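# Pick the plastic card off the box and hold it up

## Task

Take the plastic card from the top of the box and keep it motionless above the table, pinched from two opposite sides, with every part of it raised at least three finger widths above where it rested on the box. While it is airborne, never press the card between its edges hard enough to bend a real card, because that fails at once. At the end, no hand motor may still show moving in hand_stopped_by.

## Robot and tools

ROBOT. One six-joint arm ends in a five-finger right hand. Joint ranges in rad, base to hand: shoulder pan -3.142 to 3.142, shoulder lift -6.283 to 6.283, elbow 0.000 to 3.142, wrists 1, 2 and 3 each -6.283 to 6.283. Load limits in N m: pan and lift 297, elbow 135, each wrist 48.6. A held object's weight adds to these. The elbow cannot fully straighten, and the base may sit tilted relative to the table.

FRAMES. The scene frame has its origin on the tabletop under the arm base, +z up, and +y to the left when facing along +x. The hand point is fixed to the palm, 0.05 m in front of it, where the index pad meets the thumb tip in a pinch. Its own axes: +z along the extended fingers, +y out of the palm, +x across the palm toward the little finger. Straight fingers extend 0.06 to 0.07 m past the point along +z. Sideways, the hand spans 0.08 m toward the little finger; toward the thumb it spans 0.02 m with the thumb turned in front of the palm, otherwise up to 0.09 m. A wrist bracket on the little-finger side sticks 0.03 m beyond the point along +y and 0.11 m across, and it can collide with things. Rotating, especially about x or y, shifts the hand point slightly.

ROW FORMAT. Every command row has 14 numbers in [-1, 1], one list for the single arm: dx, dy, dz, rx, ry, rz, little, ring, middle, index, thumb_bend, thumb_turn, force_limit, speed. The first six are an offset, not a pose. They are measured in the hand point's own axes from its measured pose when the action began. 1.0 equals 0.6 m or 180 degrees, and rx, ry, rz form one rotation vector. The six hand values are absolute targets: +1 open or straight, -1 fully curled; thumb_turn +1 beside the palm, -1 in front of it facing the fingers. A pinch is roughly index -0.22, thumb_bend -0.75, thumb_turn -0.57. force_limit maps linearly from about 0 N at -1 to 10 N at +1 at the fingertip (15 N for the two thumb motors) and only stops closing motion. speed goes from nearly zero at -1 to full at +1, and full speed covers a finger's whole range in 0.6 s. Close at speed -0.9 or lower for a soft grip, since fast fingers overshoot the limit.

execute_actions(actions): a list of actions run in order. Each action holds up to 15 rows of one 1/30 s step each. Missing rows repeat the last one. All rows in an action are offsets from that action's start pose, so they do not add up row to row. The first action of a call starts from the last reported pose. Each step is clipped to within 100 mm and 16 degrees of the measured pose, so a far offset needs several actions. Motion trails commands by about 0.17 s. An empty list just returns state and images.

move(target, speed, stop_force, blocking): target is one 14-number row whose offset counts from the pose in the latest result that showed one. The hand point follows a straight path lasting 0.5 to 10 s and takes the shorter rotation. speed is the path's top speed in m/s, 0.002 to 0.5, default 0.25, with turning capped at twice that in rad/s. The path ignores obstacles and the real motion may overshoot the speed. stop_force, 13 to 80 N, ends the path when the wrist sensor feels that much extra push along the line to the target. The hand then backs to its position two steps earlier. Use it only at very low speed, never on rotating moves, and leave it off when moving away from something being pressed. It is refused in the first 0.2 s and together with blocking=false. blocking=false returns after 0.5 s while the arm continues; poll with wait(0) or brake with stop before sending more. The move: line reports the ending (done, contact, held, off_target, moving, fault), the limits that acted, and the distance left. Without stop_force the arm is stiff, so aiming even slightly past a firm contact can cause a fault.

wait(seconds 0 to 10) lets time pass holding the last command. stop brakes a running move. zoom_image(camera cam_high or cam_wrist, region [x0, y0, x1, y1] pixels, top-left origin, at most 504 by 504) enlarges the latest image. show_instructions shows the reference images. finished_scene(scene integer) ends the scene irreversibly.

RESULTS. The state gives end_effector_position in m and end_effector_quat_wxyz in the scene frame, plus velocities. Hand target is where the controller is currently driving. A pose unreachable line means the clearance check altered or blocked the command. hand_measured, hand_stopped_by and hand_load_n list six values in row order. Stop reasons are moving, target, force, stalled or fault (a fault motor stays dead). A blocked motor keeps pushing and reads moving until its travel time passes, then stalled. Locked fingers hold about 15 N and do not follow a yielding object. To grip tighter, raise force_limit and send a target further closed than measured; to loosen, send one more open. A lost grip appears as loads near 0. Wrist force and torque are in hand point axes, noisy, offset up to about 5.5 N, saturating near 100 N.

AVOID. Contact torque at a joint's limit or 150 N of outside force stops the arm for 10 s. Long holding heats motors, with a warning at 70 °C and braking at 85 °C. Do not knock anything off the table, drop or slam things, or bend the card edge to edge in the air. Let every hand motor settle before ending. Loose objects may occasionally get nudged.

Each tool is called in YAML: its name, and indented under it one key for each argument.

Reference images:

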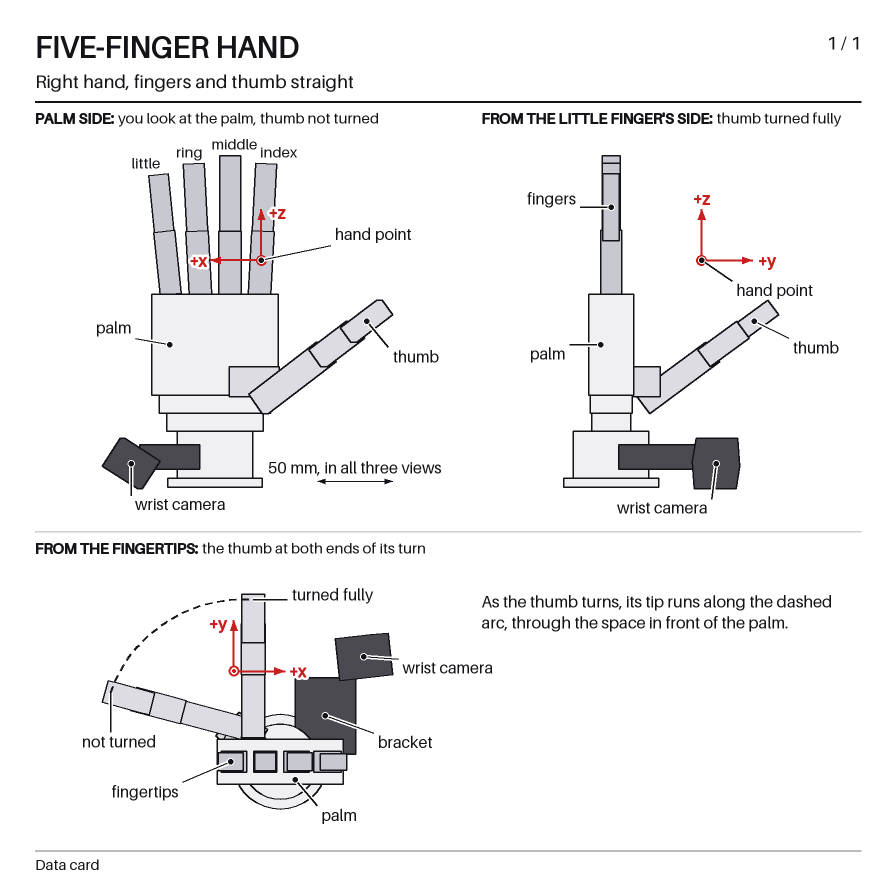

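## Session

execute_actions:
  actions: []

Scene clock: 0.00 s.
end_effector_position=(+0.7052, -0.0759, +0.1671) hand_measured=(+1.000, +1.000, +1.000, +1.000, +1.000, +1.000) hand_load_n=(+0.0, +0.0, +0.0, +0.0, +0.0, +0.0) hand_stopped_by=(target, target, target, target, target, target) hand_force_limit=0.00 hand_speed=-0.80 end_effector_quat_wxyz=(+0.037, -0.315, +0.948, +0.038) end_effector_velocity=(-0.000, +0.001, -0.001) end_effector_angular_velocity=(+0.001, +0.001, +0.000)
Joint positions: [-0.478 -0.983  1.544  1.015  1.464 -2.689]
Joint velocities: [ 0.     0.     0.001 -0.    -0.    -0.   ]
Motor temperatures (°C, as the motors report them): [20 22 23 29 25 30]
Wrist force (N, on the end effector, along its own x y z axes, offset not removed): no reading
Wrist torque (N m, same axes, about the end effector's origin, offset not removed): no reading
Hand target: +0.705, -0.076, +0.167; +0.037, -0.315, +0.948, +0.038

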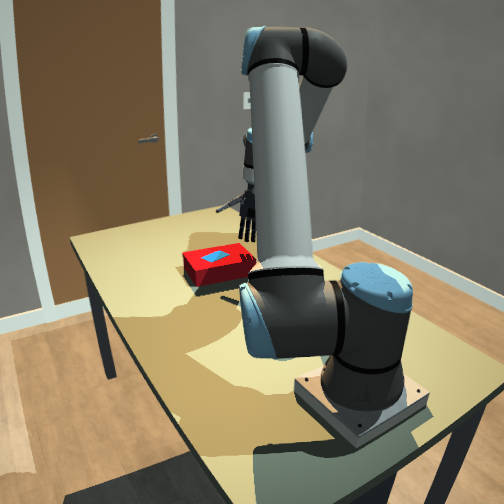

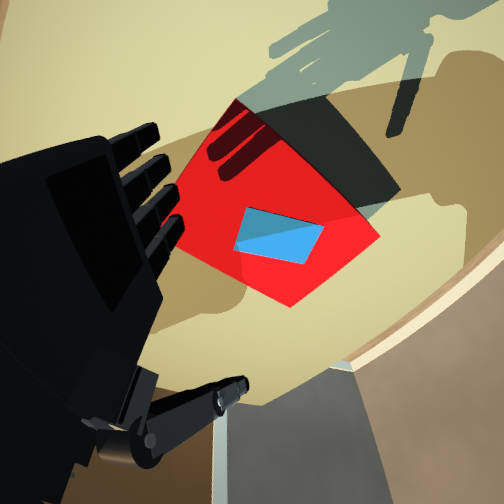

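move:
  target: [0.08,0.0,0.08,0,0,0,1,1,1,1,1,1,0,-0.8]

Scene clock: 2.17 s.
end_effector_position=(+0.6690, -0.0998, +0.1150) hand_measured=(+1.000, +1.000, +1.000, +1.000, +1.000, +1.000) hand_load_n=(+0.0, +0.0, +0.0, +0.0, +0.0, +0.0) hand_stopped_by=(target, target, target, target, target, target) hand_force_limit=0.00 hand_speed=-0.80 end_effector_quat_wxyz=(+0.036, -0.315, +0.948, +0.038) end_effector_velocity=(-0.001, -0.001, -0.002) end_effector_angular_velocity=(+0.002, +0.000, -0.001)
Joint positions: [-0.534 -0.973  1.64   0.915  1.465 -2.745]
Joint velocities: [-0.003  0.001  0.003 -0.003 -0.001 -0.002]
Motor temperatures (°C, as the motors report them): [20 22 23 29 25 30]
Wrist force (N, on the end effector, along its own x y z axes, offset not removed): [1.5 -3.3 -3.4]
Wrist torque (N m, same axes, about the end effector's origin, offset not removed): [-0.22 0.26 -0.25]
Hand target: +0.669, -0.100, +0.115; +0.037, -0.315, +0.948, +0.038
Off the commanded pose: 0.000 m, 0 deg.
move: done

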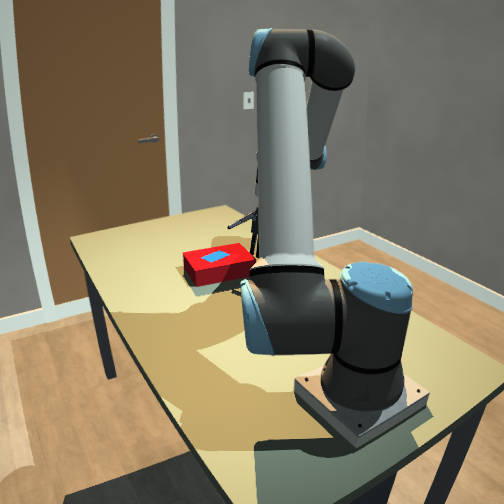

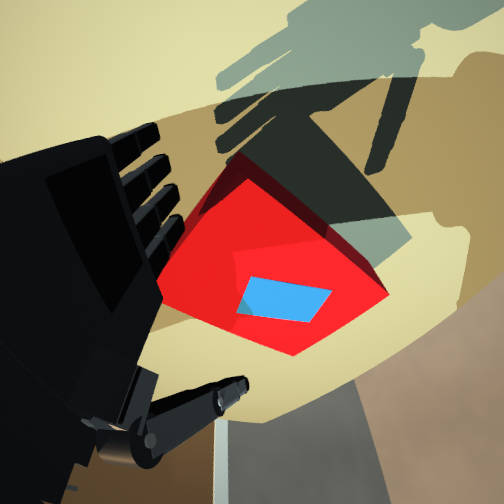

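move:
  target: [-0.2,0.1,0.0,0,0,0,1,1,1,1,1,1,0,-0.8]

Scene clock: 3.57 s.
end_effector_position=(+0.7288, +0.0195, +0.1294) hand_measured=(+1.000, +1.000, +1.000, +1.000, +1.000, +1.000) hand_load_n=(+0.0, +0.0, +0.0, +0.0, +0.0, +0.0) hand_stopped_by=(target, target, target, target, target, target) hand_force_limit=0.00 hand_speed=-0.80 end_effector_quat_wxyz=(+0.037, -0.315, +0.948, +0.038) end_effector_velocity=(+0.001, +0.002, +0.001) end_effector_angular_velocity=(-0.001, -0.001, -0.000)
Joint positions: [-0.341 -0.941  1.546  0.957  1.464 -2.552]
Joint velocities: [ 0.003 -0.001 -0.002  0.001  0.     0.003]
Motor temperatures (°C, as the motors report them): [20 22 23 29 25 30]
Wrist force (N, on the end effector, along its own x y z axes, offset not removed): [1.3 -3.7 -5.1]
Wrist torque (N m, same axes, about the end effector's origin, offset not removed): [0.07 0.77 -0.17]
Hand target: +0.729, +0.020, +0.129; +0.037, -0.315, +0.948, +0.038
Off the commanded pose: 0.000 m, 0 deg.
move: done

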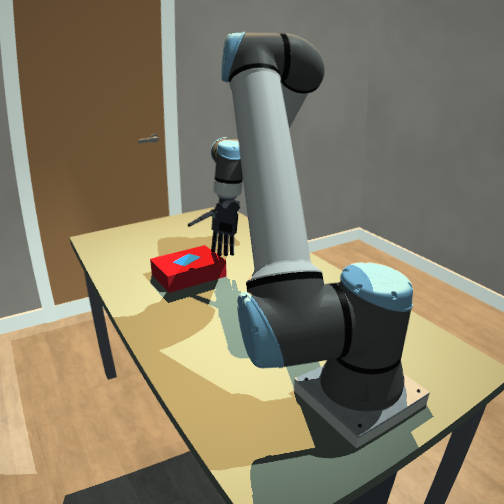

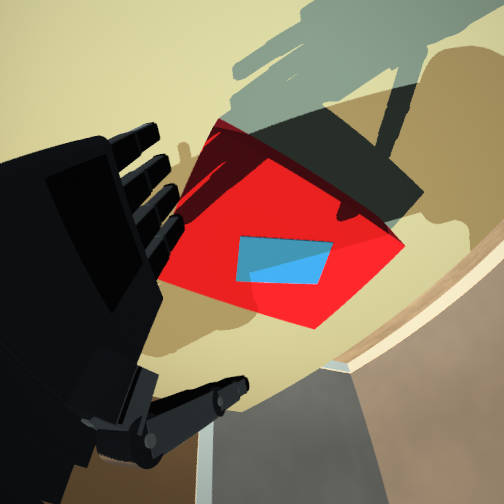

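move:
  target: [-0.05,0.15,-0.03,0,0,0,1,1,1,1,1,1,0,-0.8]

move:
  target: [0,0,0.15,0,0,0,1,1,1,1,1,1,0,-0.8]
  speed: 0.02
  stop_force: 13

Scene clock: 5.93 s.
end_effector_position=(+0.6980, +0.1073, +0.1548) hand_measured=(+1.000, +1.000, +1.000, +1.000, +1.000, +1.000) hand_load_n=(+0.0, +0.0, +0.0, +0.0, +0.0, +0.0) hand_stopped_by=(target, target, target, target, target, target) hand_force_limit=0.00 hand_speed=-0.80 end_effector_quat_wxyz=(+0.037, -0.315, +0.948, +0.039) end_effector_velocity=(-0.000, +0.002, +0.001) end_effector_angular_velocity=(-0.000, -0.002, -0.000)
Joint positions: [-0.233 -1.013  1.614  0.949  1.465 -2.442]
Joint velocities: [ 0.002 -0.002  0.    -0.    -0.     0.003]
Motor temperatures (°C, as the motors report them): [20 22 23 29 25 30]
Wrist force (N, on the end effector, along its own x y z axes, offset not removed): [2.1 -3.8 -4.5]
Wrist torque (N m, same axes, about the end effector's origin, offset not removed): [-0.19 0.25 -0.22]
Hand target: +0.698, +0.107, +0.155; +0.037, -0.315, +0.948, +0.039
Off the commanded pose: 0.000 m, 0 deg.
move: done

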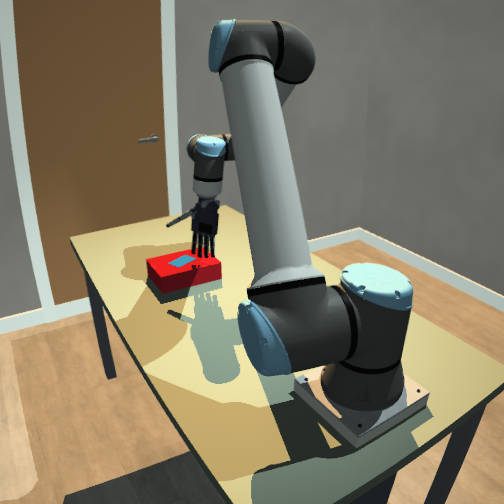

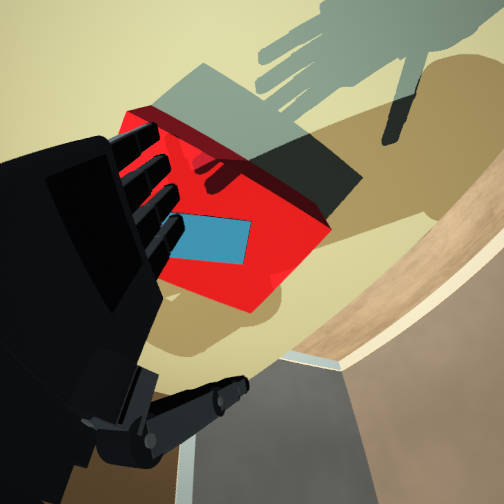

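Scene clock: 7.30 s.
end_effector_position=(+0.6988, +0.1093, +0.1349) hand_measured=(+1.000, +1.000, +1.000, +1.000, +1.000, +1.000) hand_load_n=(+0.0, +0.0, +0.5, +0.0, +0.0, +0.0) hand_stopped_by=(target, target, target, target, target, target) hand_force_limit=0.00 hand_speed=-0.80 end_effector_quat_wxyz=(+0.037, -0.315, +0.948, +0.039) end_effector_velocity=(-0.000, -0.000, +0.003) end_effector_angular_velocity=(+0.000, +0.000, -0.001)
Joint positions: [-0.229 -0.993  1.623  0.92   1.465 -2.439]
Joint velocities: [-0.001 -0.003 -0.002  0.005 -0.     0.   ]
Motor temperatures (°C, as the motors report them): [20 22 23 29 25 30]
Wrist force (N, on the end effector, along its own x y z axes, offset not removed): [1.8 -2.9 -28.3]
Wrist torque (N m, same axes, about the end effector's origin, offset not removed): [1.94 1.09 -0.16]
Hand target: +0.699, +0.109, +0.136; +0.037, -0.315, +0.948, +0.039
Off the commanded pose: 0.070 m, 0 deg.
move: contact

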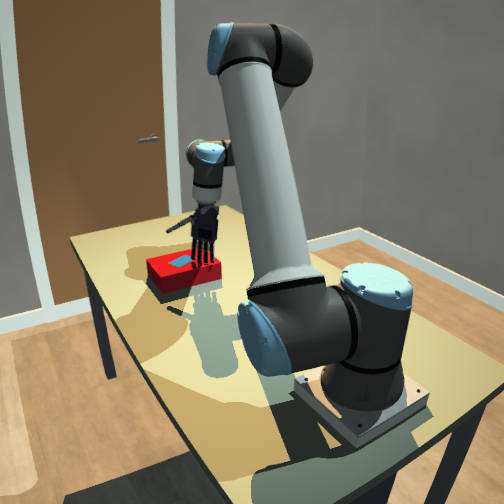

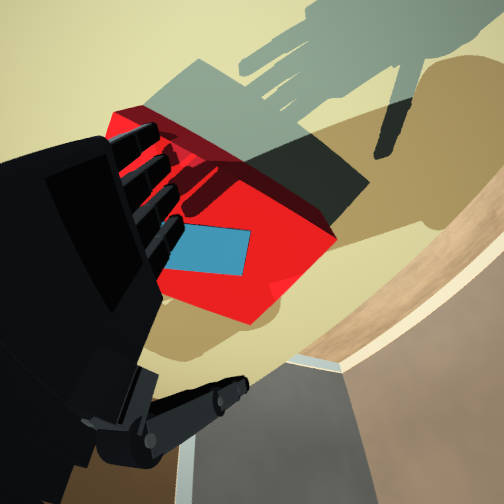

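move:
  target: [-0.035,0.02,-0.02,0,0,0,-1,-1,-1,1,1,1,0,0]

move:
  target: [0,0,0.1,0,0,0,-1,-1,-1,1,1,1,0,0]
  speed: 0.01
  stop_force: 13

Scene clock: 9.57 s.
end_effector_position=(+0.7078, +0.1303, +0.1494) hand_measured=(-1.000, -1.000, -1.000, +1.000, +1.000, +1.000) hand_load_n=(+0.0, +0.0, +0.0, +0.0, +0.0, +0.0) hand_stopped_by=(target, target, target, target, target, target) hand_force_limit=0.00 hand_speed=0.00 end_effector_quat_wxyz=(+0.037, -0.315, +0.948, +0.039) end_effector_velocity=(-0.000, -0.000, +0.000) end_effector_angular_velocity=(-0.000, -0.000, -0.000)
Joint positions: [-0.197 -0.994  1.591  0.949  1.466 -2.406]
Joint velocities: [-0.    -0.001  0.001 -0.     0.    -0.   ]
Motor temperatures (°C, as the motors report them): [20 22 23 29 25 30]
Wrist force (N, on the end effector, along its own x y z axes, offset not removed): [0.7 -3.2 -0.6]
Wrist torque (N m, same axes, about the end effector's origin, offset not removed): [-0.33 0.28 -0.27]
Hand target: +0.708, +0.130, +0.149; +0.037, -0.315, +0.948, +0.039
Off the commanded pose: 0.000 m, 0 deg.
move: done

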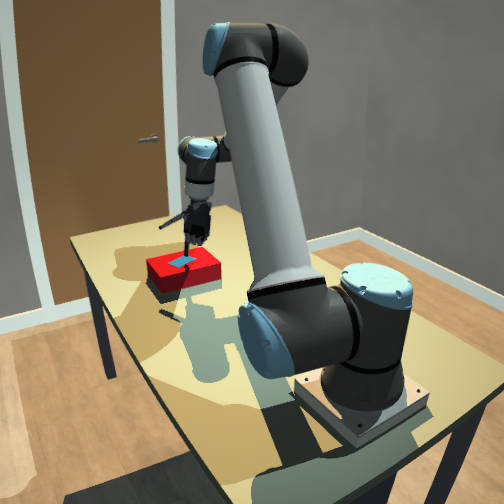

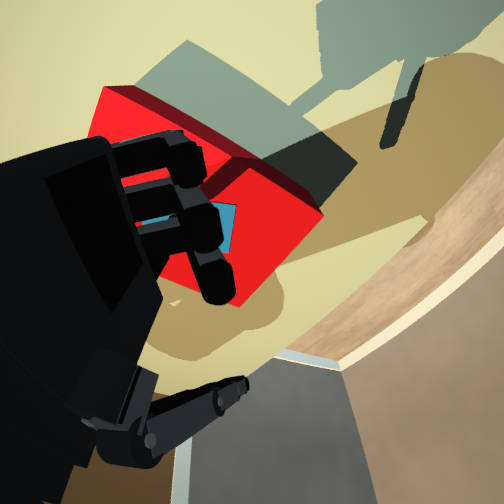

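Scene clock: 12.00 s.
end_effector_position=(+0.7087, +0.1323, +0.1289) hand_measured=(-1.000, -1.000, -1.000, +1.000, +1.000, +1.000) hand_load_n=(+0.0, +0.0, +0.0, +0.0, +0.0, +0.0) hand_stopped_by=(target, target, target, target, target, target) hand_force_limit=0.00 hand_speed=0.00 end_effector_quat_wxyz=(+0.037, -0.315, +0.948, +0.039) end_effector_velocity=(-0.001, +0.001, +0.002) end_effector_angular_velocity=(-0.000, +0.001, +0.001)
Joint positions: [-0.193 -0.973  1.6    0.919  1.466 -2.403]
Joint velocities: [ 0.001 -0.003  0.     0.003  0.     0.   ]
Motor temperatures (°C, as the motors report them): [20 22 23 29 25 30]
Wrist force (N, on the end effector, along its own x y z axes, offset not removed): [3.2 -2.0 -27.7]
Wrist torque (N m, same axes, about the end effector's origin, offset not removed): [1.61 0.50 -0.10]
Hand target: +0.709, +0.132, +0.129; +0.037, -0.315, +0.948, +0.039
Off the commanded pose: 0.039 m, 0 deg.
move: contact

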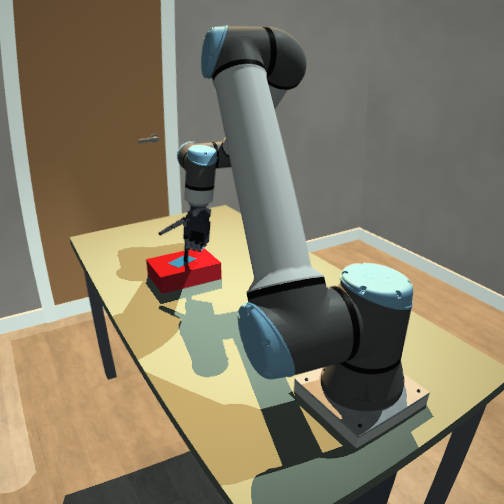

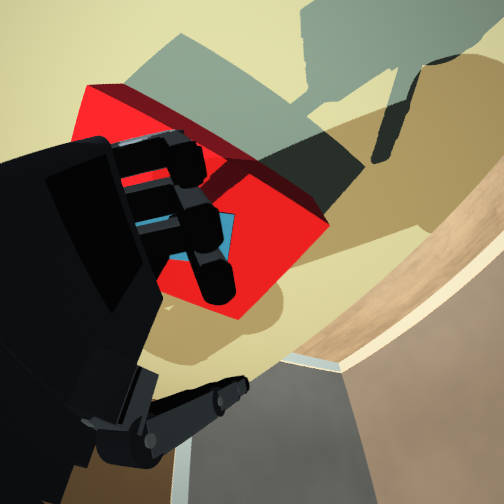

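move:
  target: [-0.1,0,0.0,0,0,0,-1,-1,-1,1,1,1,0,0]
  speed: 0.03

move:
  target: [0,0,-0.1,0,0,0,-1,-1,-1,1,1,1,0,0]
  speed: 0.1

move:
  target: [0.1,0,0,0,0,0,-1,-1,-1,1,1,1,0,0]

Scene clock: 14.90 s.
end_effector_position=(+0.7565, +0.1680, +0.1345) hand_measured=(-1.000, -1.000, -1.000, +1.000, +1.000, +1.000) hand_load_n=(+0.0, +0.0, +0.0, +0.0, +0.0, +0.0) hand_stopped_by=(target, target, target, target, target, target) hand_force_limit=0.00 hand_speed=0.00 end_effector_quat_wxyz=(+0.037, -0.315, +0.948, +0.039) end_effector_velocity=(+0.001, +0.001, -0.000) end_effector_angular_velocity=(-0.000, +0.001, -0.000)
Joint positions: [-0.133 -0.909  1.473  0.976  1.467 -2.342]
Joint velocities: [ 0.001  0.002 -0.003  0.002  0.     0.001]
Motor temperatures (°C, as the motors report them): [20 22 23 29 25 30]
Wrist force (N, on the end effector, along its own x y z axes, offset not removed): [0.7 -2.2 -3.7]
Wrist torque (N m, same axes, about the end effector's origin, offset not removed): [-0.01 0.34 -0.34]
Hand target: +0.757, +0.168, +0.135; +0.037, -0.315, +0.948, +0.039
Off the commanded pose: 0.000 m, 0 deg.
move: done

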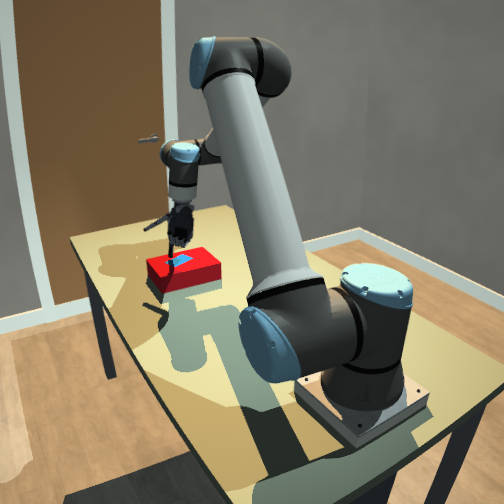

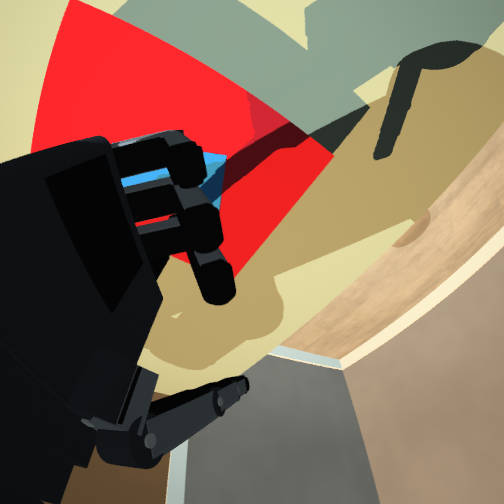

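Scene clock: 15.97 s.
end_effector_position=(+0.7539, +0.1621, +0.1941) hand_measured=(-1.000, -1.000, -1.000, +1.000, +1.000, +1.000) hand_load_n=(+0.0, +0.0, +0.0, +0.0, +0.0, +0.0) hand_stopped_by=(target, target, target, target, target, target) hand_force_limit=0.00 hand_speed=0.00 end_effector_quat_wxyz=(+0.037, -0.315, +0.948, +0.039) end_effector_velocity=(-0.000, -0.000, +0.002) end_effector_angular_velocity=(-0.000, -0.000, -0.000)
Joint positions: [-0.142 -0.962  1.445  1.057  1.467 -2.351]
Joint velocities: [-0.    -0.002 -0.001  0.003  0.    -0.   ]
Motor temperatures (°C, as the motors report them): [20 22 23 29 25 30]
Wrist force (N, on the end effector, along its own x y z axes, offset not removed): [1.8 -3.0 -5.6]
Wrist torque (N m, same axes, about the end effector's origin, offset not removed): [-0.03 0.29 -0.20]
Hand target: +0.754, +0.162, +0.194; +0.037, -0.315, +0.948, +0.039
Off the commanded pose: 0.000 m, 0 deg.
move: done

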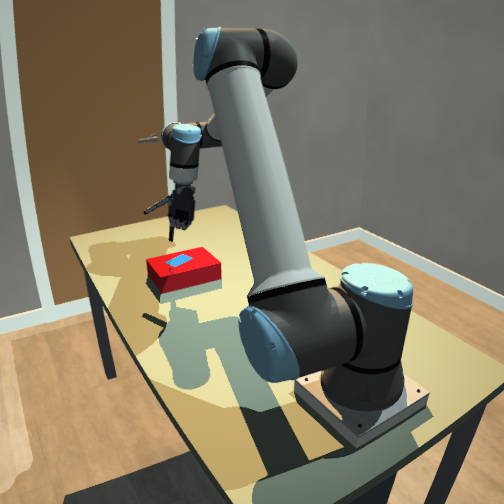

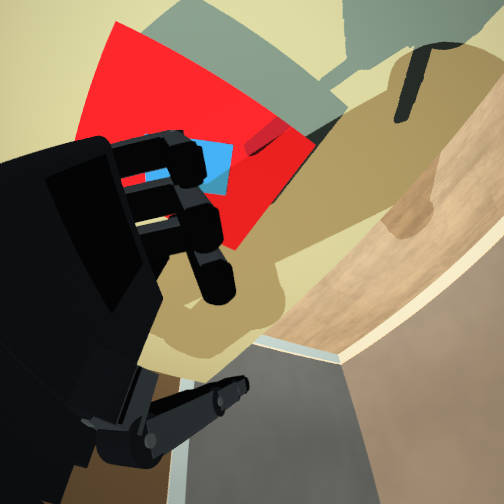

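Scene clock: 16.87 s.
end_effector_position=(+0.7061, +0.1265, +0.1884) hand_measured=(-1.000, -1.000, -1.000, +1.000, +1.000, +1.000) hand_load_n=(+0.0, +0.0, +0.0, +0.0, +0.0, +0.0) hand_stopped_by=(target, target, target, target, target, target) hand_force_limit=0.00 hand_speed=0.00 end_effector_quat_wxyz=(+0.037, -0.315, +0.948, +0.039) end_effector_velocity=(-0.001, -0.002, +0.000) end_effector_angular_velocity=(-0.000, -0.001, -0.000)
Joint positions: [-0.203 -1.031  1.572  1.005  1.466 -2.412]
Joint velocities: [-0.003 -0.002  0.003 -0.002 -0.    -0.002]
Motor temperatures (°C, as the motors report them): [20 22 23 29 25 30]
Wrist force (N, on the end effector, along its own x y z axes, offset not removed): [0.9 -1.9 -4.2]
Wrist torque (N m, same axes, about the end effector's origin, offset not removed): [0.11 0.40 -0.28]
Hand target: +0.706, +0.126, +0.188; +0.037, -0.315, +0.948, +0.039
Off the commanded pose: 0.000 m, 0 deg.
move: done

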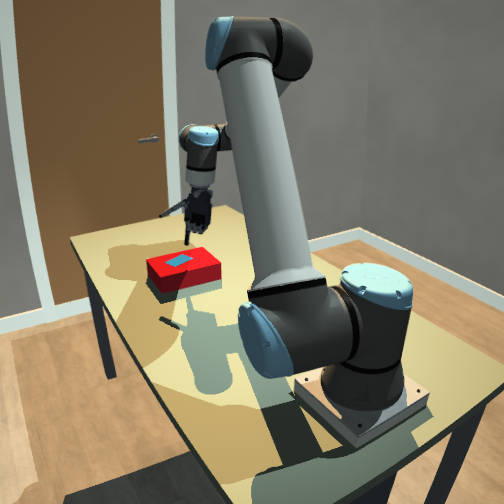

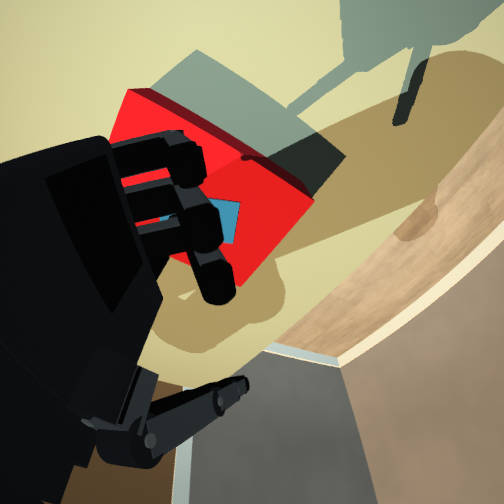

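move:
  target: [0.05,0.02,0.2,0,0,0,-1,-1,-1,1,1,1,0,0]
  speed: 0.02
  stop_force: 13

move:
  target: [0,0,-0.03,0,0,0,1,1,1,1,1,1,0,0]

zoom_image:
  camera: "cam_high"
  region: [120,190,280,310]

Scene clock: 22.00 s.
end_effector_position=(+0.6931, +0.1282, +0.1278) hand_measured=(-1.000, -1.000, -1.000, +1.000, +1.000, +1.000) hand_load_n=(+0.0, +0.0, +0.0, +0.5, +0.0, +0.0) hand_stopped_by=(target, target, target, target, target, target) hand_force_limit=0.00 hand_speed=0.00 end_effector_quat_wxyz=(+0.037, -0.315, +0.948, +0.039) end_effector_velocity=(+0.001, -0.000, +0.003) end_effector_angular_velocity=(+0.001, +0.002, -0.000)
Joint positions: [-0.204 -0.993  1.638  0.903  1.466 -2.413]
Joint velocities: [ 0.    -0.001 -0.004  0.008 -0.     0.   ]
Motor temperatures (°C, as the motors report them): [20 22 23 29 25 30]
Wrist force (N, on the end effector, along its own x y z axes, offset not removed): [-2.0 -5.1 -27.1]
Wrist torque (N m, same axes, about the end effector's origin, offset not removed): [1.54 -0.02 -0.55]
Hand target: +0.693, +0.128, +0.128; +0.037, -0.315, +0.948, +0.039
Off the commanded pose: 0.062 m, 0 deg.
move: contact

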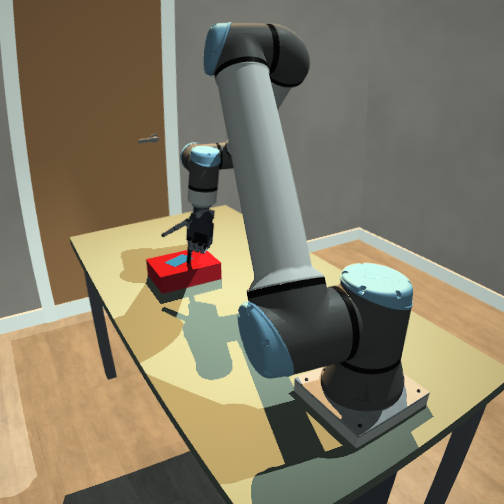

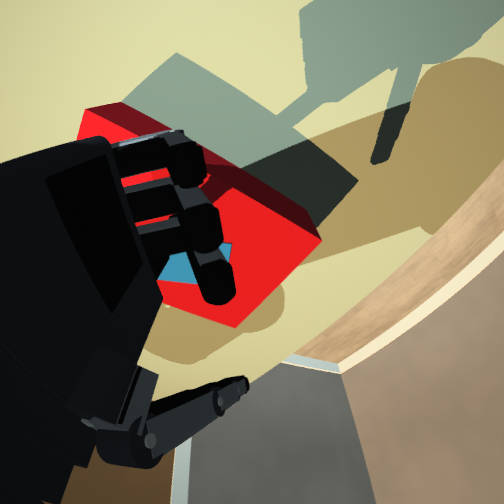

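Scene clock: 23.50 s.
end_effector_position=(+0.6923, +0.1264, +0.1457) hand_measured=(+1.000, +1.000, +1.000, +1.000, +1.000, +1.000) hand_load_n=(+0.0, +0.0, +0.0, +0.0, +0.0, +0.0) hand_stopped_by=(target, target, target, target, target, target) hand_force_limit=0.00 hand_speed=0.00 end_effector_quat_wxyz=(+0.037, -0.315, +0.948, +0.039) end_effector_velocity=(-0.000, +0.000, -0.001) end_effector_angular_velocity=(-0.000, +0.002, +0.000)
Joint positions: [-0.207 -1.012  1.631  0.929  1.466 -2.416]
Joint velocities: [ 0.     0.001  0.001 -0.     0.     0.   ]
Motor temperatures (°C, as the motors report them): [20 22 23 29 25 30]
Wrist force (N, on the end effector, along its own x y z axes, offset not removed): [2.8 -0.9 -4.1]
Wrist torque (N m, same axes, about the end effector's origin, offset not removed): [0.14 0.16 -0.06]
Hand target: +0.692, +0.126, +0.146; +0.037, -0.315, +0.948, +0.039
Off the commanded pose: 0.000 m, 0 deg.
move: done

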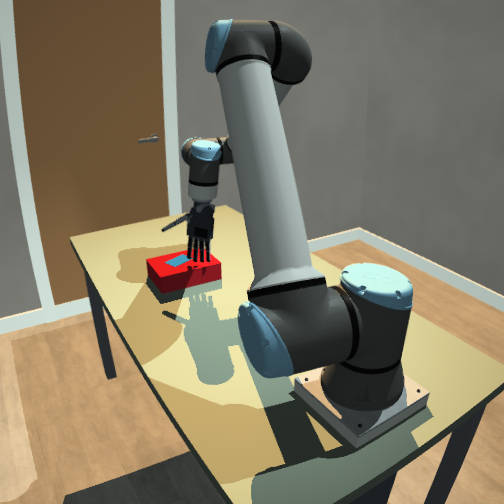

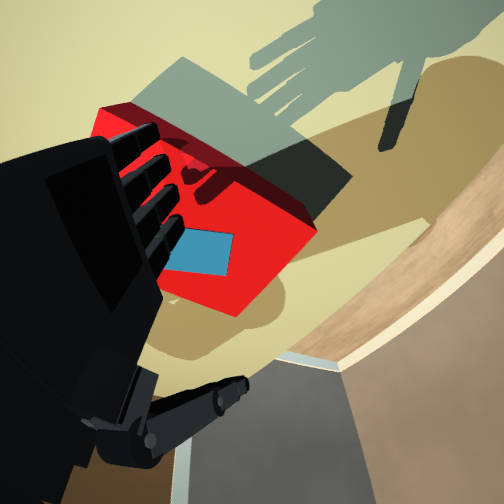

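Region (120, 190, 280, 310) of cam_high's 504x504 image, scaled by 3.150, with more detail than that image has; it fills the top 378 rows of this view, and the rest is white.

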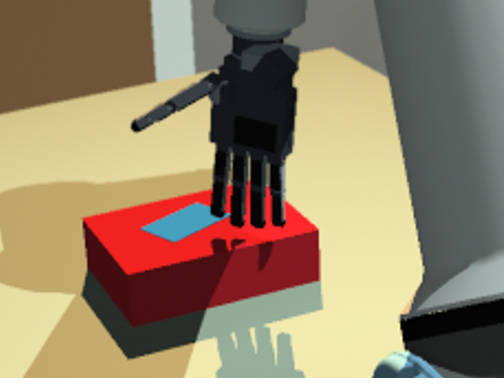

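move:
  target: [-0.04,0.06,0,0,0,0,-1,-1,-1,1,1,1,0,0]

move:
  target: [0,0,0.1,0,0,0,-1,-1,-1,1,1,1,0,0]
  speed: 0.01
  stop_force: 13

zoom_image:
  camera: "cam_high"
  region: [120,190,280,310]

move:
  target: [-0.07,0,0.0,0,0,0,-1,-1,-1,1,1,1,0,0]
  speed: 0.03

zoom_image:
  camera: "cam_high"
  region: [120,190,280,310]

Scene clock: 26.10 s.
end_effector_position=(+0.6899, +0.1695, +0.1499) hand_measured=(-1.000, -1.000, -1.000, +1.000, +1.000, +1.000) hand_load_n=(+0.0, +0.0, +0.0, +0.0, +0.0, +0.0) hand_stopped_by=(target, target, target, target, target, target) hand_force_limit=0.00 hand_speed=0.00 end_effector_quat_wxyz=(+0.037, -0.315, +0.948, +0.039) end_effector_velocity=(-0.000, +0.001, +0.001) end_effector_angular_velocity=(-0.000, -0.002, +0.002)
Joint positions: [-0.144 -1.015  1.626  0.931  1.467 -2.353]
Joint velocities: [ 0.002 -0.002 -0.    -0.    -0.     0.   ]
Motor temperatures (°C, as the motors report them): [20 22 23 29 25 30]
Wrist force (N, on the end effector, along its own x y z axes, offset not removed): [-1.8 -1.8 -2.9]
Wrist torque (N m, same axes, about the end effector's origin, offset not removed): [0.10 0.73 -0.41]
Hand target: +0.690, +0.169, +0.150; +0.037, -0.315, +0.948, +0.039
Off the commanded pose: 0.000 m, 0 deg.
move: done

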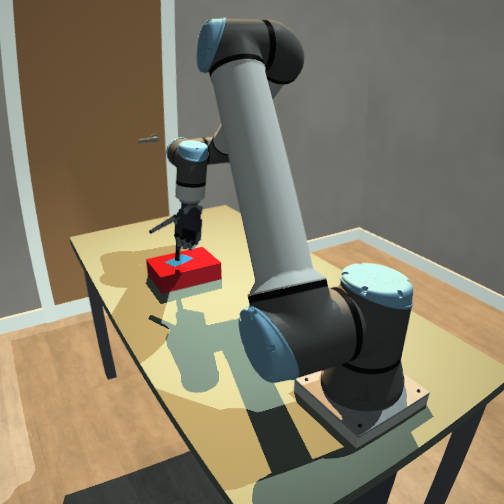

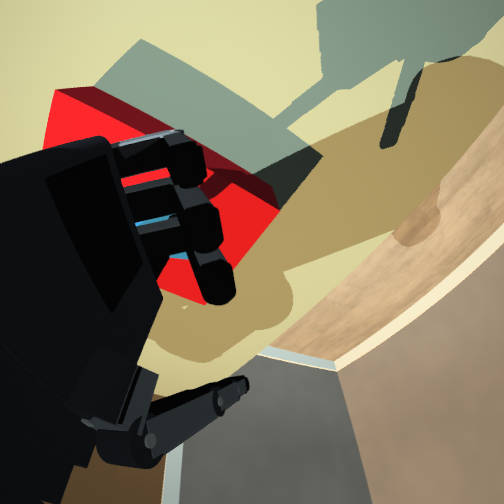

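Scene clock: 28.67 s.
end_effector_position=(+0.6908, +0.1717, +0.1280) hand_measured=(-1.000, -1.000, -1.000, +1.000, +1.000, +1.000) hand_load_n=(+0.0, +0.0, +0.0, +0.0, +0.0, +0.0) hand_stopped_by=(target, target, target, target, target, target) hand_force_limit=0.00 hand_speed=0.00 end_effector_quat_wxyz=(+0.037, -0.315, +0.948, +0.039) end_effector_velocity=(-0.001, +0.000, +0.003) end_effector_angular_velocity=(-0.000, -0.000, +0.000)
Joint positions: [-0.141 -0.993  1.634  0.899  1.467 -2.35 ]
Joint velocities: [ 0.    -0.004  0.     0.003  0.    -0.   ]
Motor temperatures (°C, as the motors report them): [20 22 23 29 25 30]
Wrist force (N, on the end effector, along its own x y z axes, offset not removed): [3.2 -2.9 -23.5]
Wrist torque (N m, same axes, about the end effector's origin, offset not removed): [1.28 0.38 -0.12]
Hand target: +0.691, +0.172, +0.128; +0.037, -0.315, +0.948, +0.039
Off the commanded pose: 0.038 m, 0 deg.
move: contact

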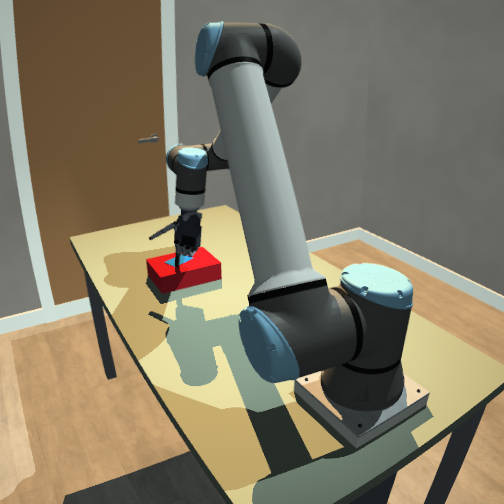

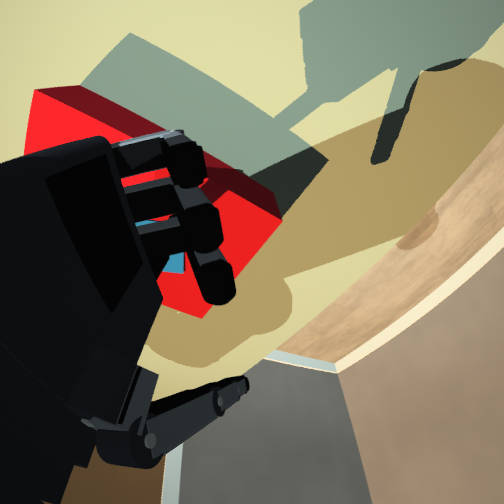

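Region (120, 190, 280, 310) of cam_high's 504x504 image, scaled by 3.150, with more detail than that image has; it fills the top 378 rows of this view, and the rest is white.

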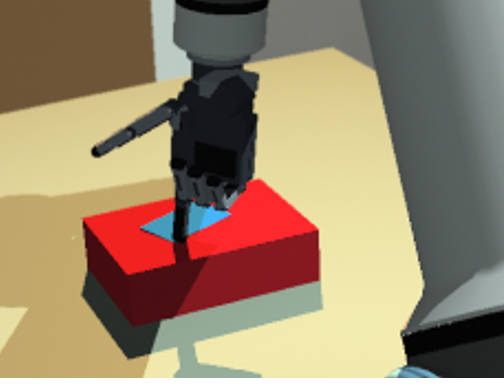

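Scene clock: 30.40 s.
end_effector_position=(+0.7242, +0.1966, +0.1320) hand_measured=(-1.000, -1.000, -1.000, +1.000, +1.000, +1.000) hand_load_n=(+0.0, +0.0, +0.0, +0.0, +0.0, +0.0) hand_stopped_by=(target, target, target, target, target, target) hand_force_limit=0.00 hand_speed=0.00 end_effector_quat_wxyz=(+0.037, -0.315, +0.948, +0.039) end_effector_velocity=(+0.001, +0.001, +0.000) end_effector_angular_velocity=(+0.000, +0.000, +0.001)
Joint positions: [-0.099 -0.947  1.545  0.938  1.468 -2.308]
Joint velocities: [ 0.002  0.002 -0.004  0.002 -0.     0.001]
Motor temperatures (°C, as the motors report them): [20 22 23 29 25 30]
Wrist force (N, on the end effector, along its own x y z axes, offset not removed): [0.4 -2.8 -6.3]
Wrist torque (N m, same axes, about the end effector's origin, offset not removed): [0.18 0.49 -0.24]
Hand target: +0.724, +0.197, +0.132; +0.037, -0.315, +0.948, +0.039
Off the commanded pose: 0.000 m, 0 deg.
move: done

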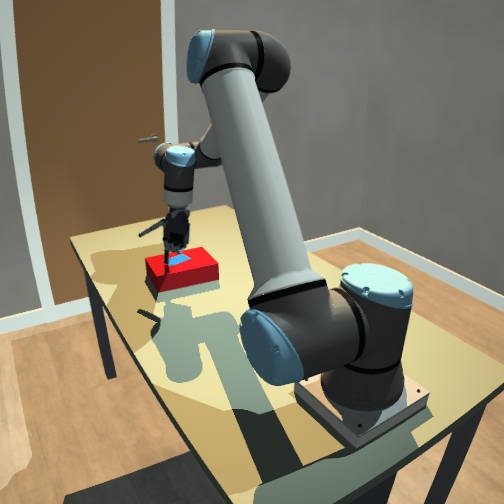

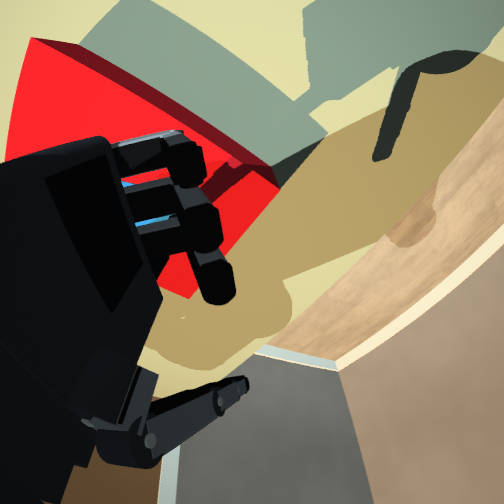

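Region (120, 190, 280, 310) of cam_high's 504x504 image, scaled by 3.150, with more detail than that image has; it fills the top 378 rows of this view, and the rest is white.

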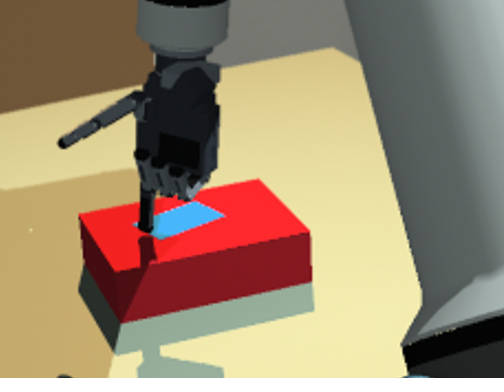

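move:
  target: [0.06,0.03,-0.03,0,0,0,-1,-1,-1,1,1,1,0,0]

move:
  target: [0,0,0.1,0,0,0,-1,-1,-1,1,1,1,0,0]
  speed: 0.01
  stop_force: 13

move:
  target: [-0.1,0,0.008,0,0,0,-1,-1,-1,1,1,1,0,0]
  speed: 0.02

zoom_image:
  camera: "cam_high"
  region: [120,190,280,310]

Scene clock: 32.10 s.
end_effector_position=(+0.6840, +0.1878, +0.1473) hand_measured=(-1.000, -1.000, -1.000, +1.000, +1.000, +1.000) hand_load_n=(+0.0, +0.0, +0.0, +0.0, +0.0, +0.0) hand_stopped_by=(target, target, target, target, target, target) hand_force_limit=0.00 hand_speed=0.00 end_effector_quat_wxyz=(+0.037, -0.315, +0.948, +0.039) end_effector_velocity=(-0.002, -0.000, +0.001) end_effector_angular_velocity=(+0.000, -0.001, +0.000)
Joint positions: [-0.118 -1.018  1.635  0.921  1.468 -2.327]
Joint velocities: [-0.001 -0.004  0.003 -0.    -0.    -0.001]
Motor temperatures (°C, as the motors report them): [20 22 23 29 25 30]
Wrist force (N, on the end effector, along its own x y z axes, offset not removed): [1.0 -2.1 -4.4]
Wrist torque (N m, same axes, about the end effector's origin, offset not removed): [0.07 0.36 -0.30]
Hand target: +0.684, +0.188, +0.147; +0.037, -0.315, +0.948, +0.039
Off the commanded pose: 0.000 m, 0 deg.
move: done

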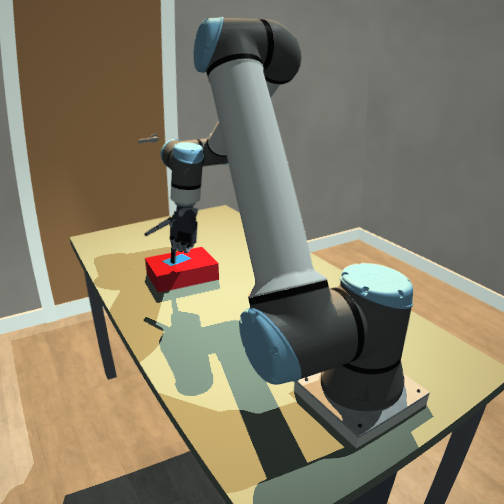

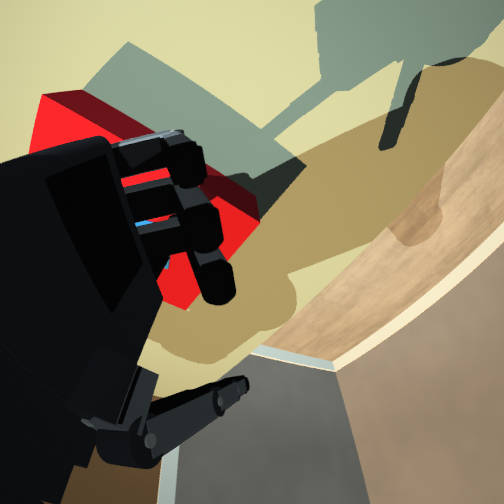

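Scene clock: 34.43 s.
end_effector_position=(+0.6848, +0.1898, +0.1278) hand_measured=(-1.000, -1.000, -1.000, +1.000, +1.000, +1.000) hand_load_n=(+0.0, +0.0, +0.0, +0.0, +0.0, +0.0) hand_stopped_by=(target, target, target, target, target, target) hand_force_limit=0.00 hand_speed=0.00 end_effector_quat_wxyz=(+0.037, -0.315, +0.948, +0.039) end_effector_velocity=(-0.001, +0.000, +0.002) end_effector_angular_velocity=(-0.000, +0.001, +0.000)
Joint positions: [-0.115 -0.998  1.643  0.893  1.468 -2.324]
Joint velocities: [ 0.    -0.002 -0.     0.003  0.    -0.   ]
Motor temperatures (°C, as the motors report them): [20 22 23 29 25 30]
Wrist force (N, on the end effector, along its own x y z axes, offset not removed): [2.2 -2.3 -27.2]
Wrist torque (N m, same axes, about the end effector's origin, offset not removed): [1.64 0.65 -0.10]
Hand target: +0.685, +0.190, +0.128; +0.037, -0.315, +0.948, +0.039
Off the commanded pose: 0.040 m, 0 deg.
move: contact

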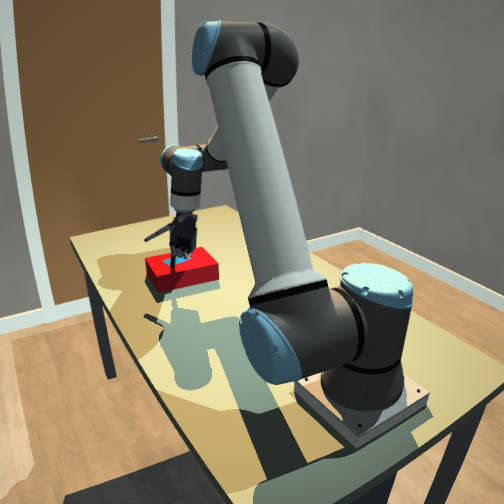

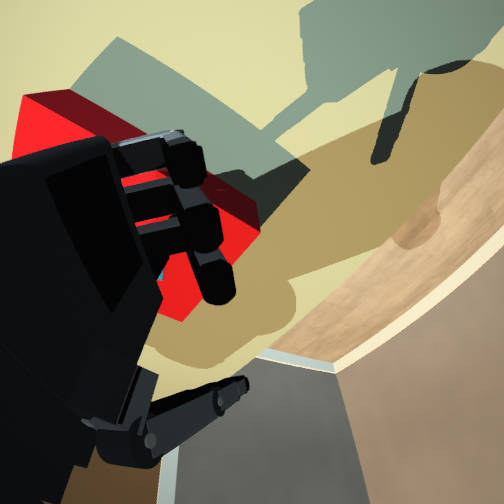

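Scene clock: 37.73 s.
end_effector_position=(+0.7328, +0.2259, +0.1287) hand_measured=(-1.000, -1.000, -1.000, +1.000, +1.000, +1.000) hand_load_n=(+0.0, +0.0, +0.0, +0.0, +0.0, +0.0) hand_stopped_by=(target, target, target, target, target, target) hand_force_limit=0.00 hand_speed=0.00 end_effector_quat_wxyz=(+0.037, -0.315, +0.948, +0.039) end_effector_velocity=(+0.001, +0.002, +0.000) end_effector_angular_velocity=(-0.000, +0.001, +0.001)
Joint positions: [-0.058 -0.926  1.514  0.944  1.47  -2.266]
Joint velocities: [ 0.002  0.002 -0.003  0.002  0.     0.001]
Motor temperatures (°C, as the motors report them): [20 22 23 29 25 30]
Wrist force (N, on the end effector, along its own x y z axes, offset not removed): [5.1 -0.6 -13.5]
Wrist torque (N m, same axes, about the end effector's origin, offset not removed): [0.85 0.35 0.08]
Hand target: +0.733, +0.226, +0.129; +0.037, -0.315, +0.948, +0.039
Off the commanded pose: 0.000 m, 0 deg.
move: done

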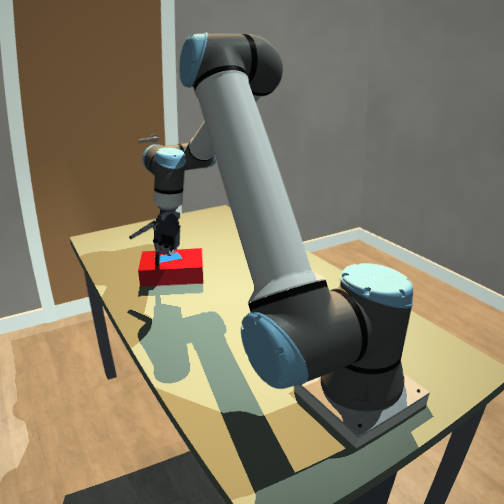

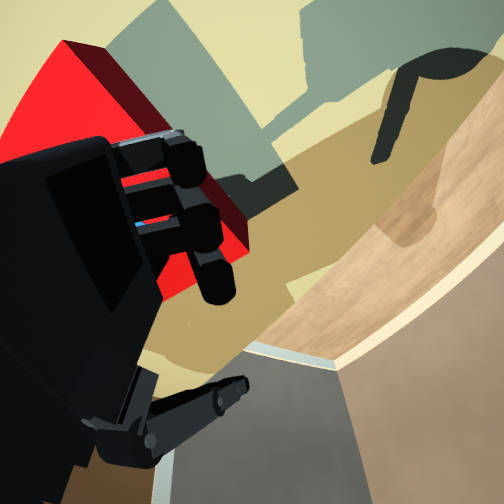

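Region (120, 190, 280, 310) of cam_high's 504x504 image, scaled by 3.150, with more detail than that image has; it fills the top 378 rows of this view, and the rest is white.

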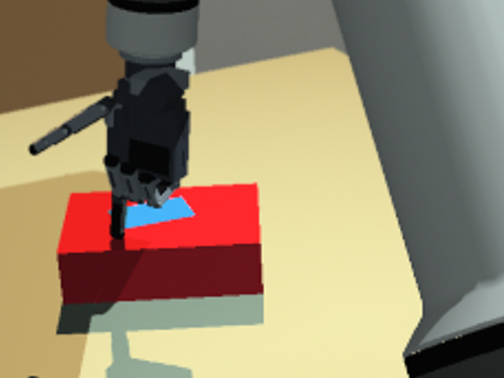

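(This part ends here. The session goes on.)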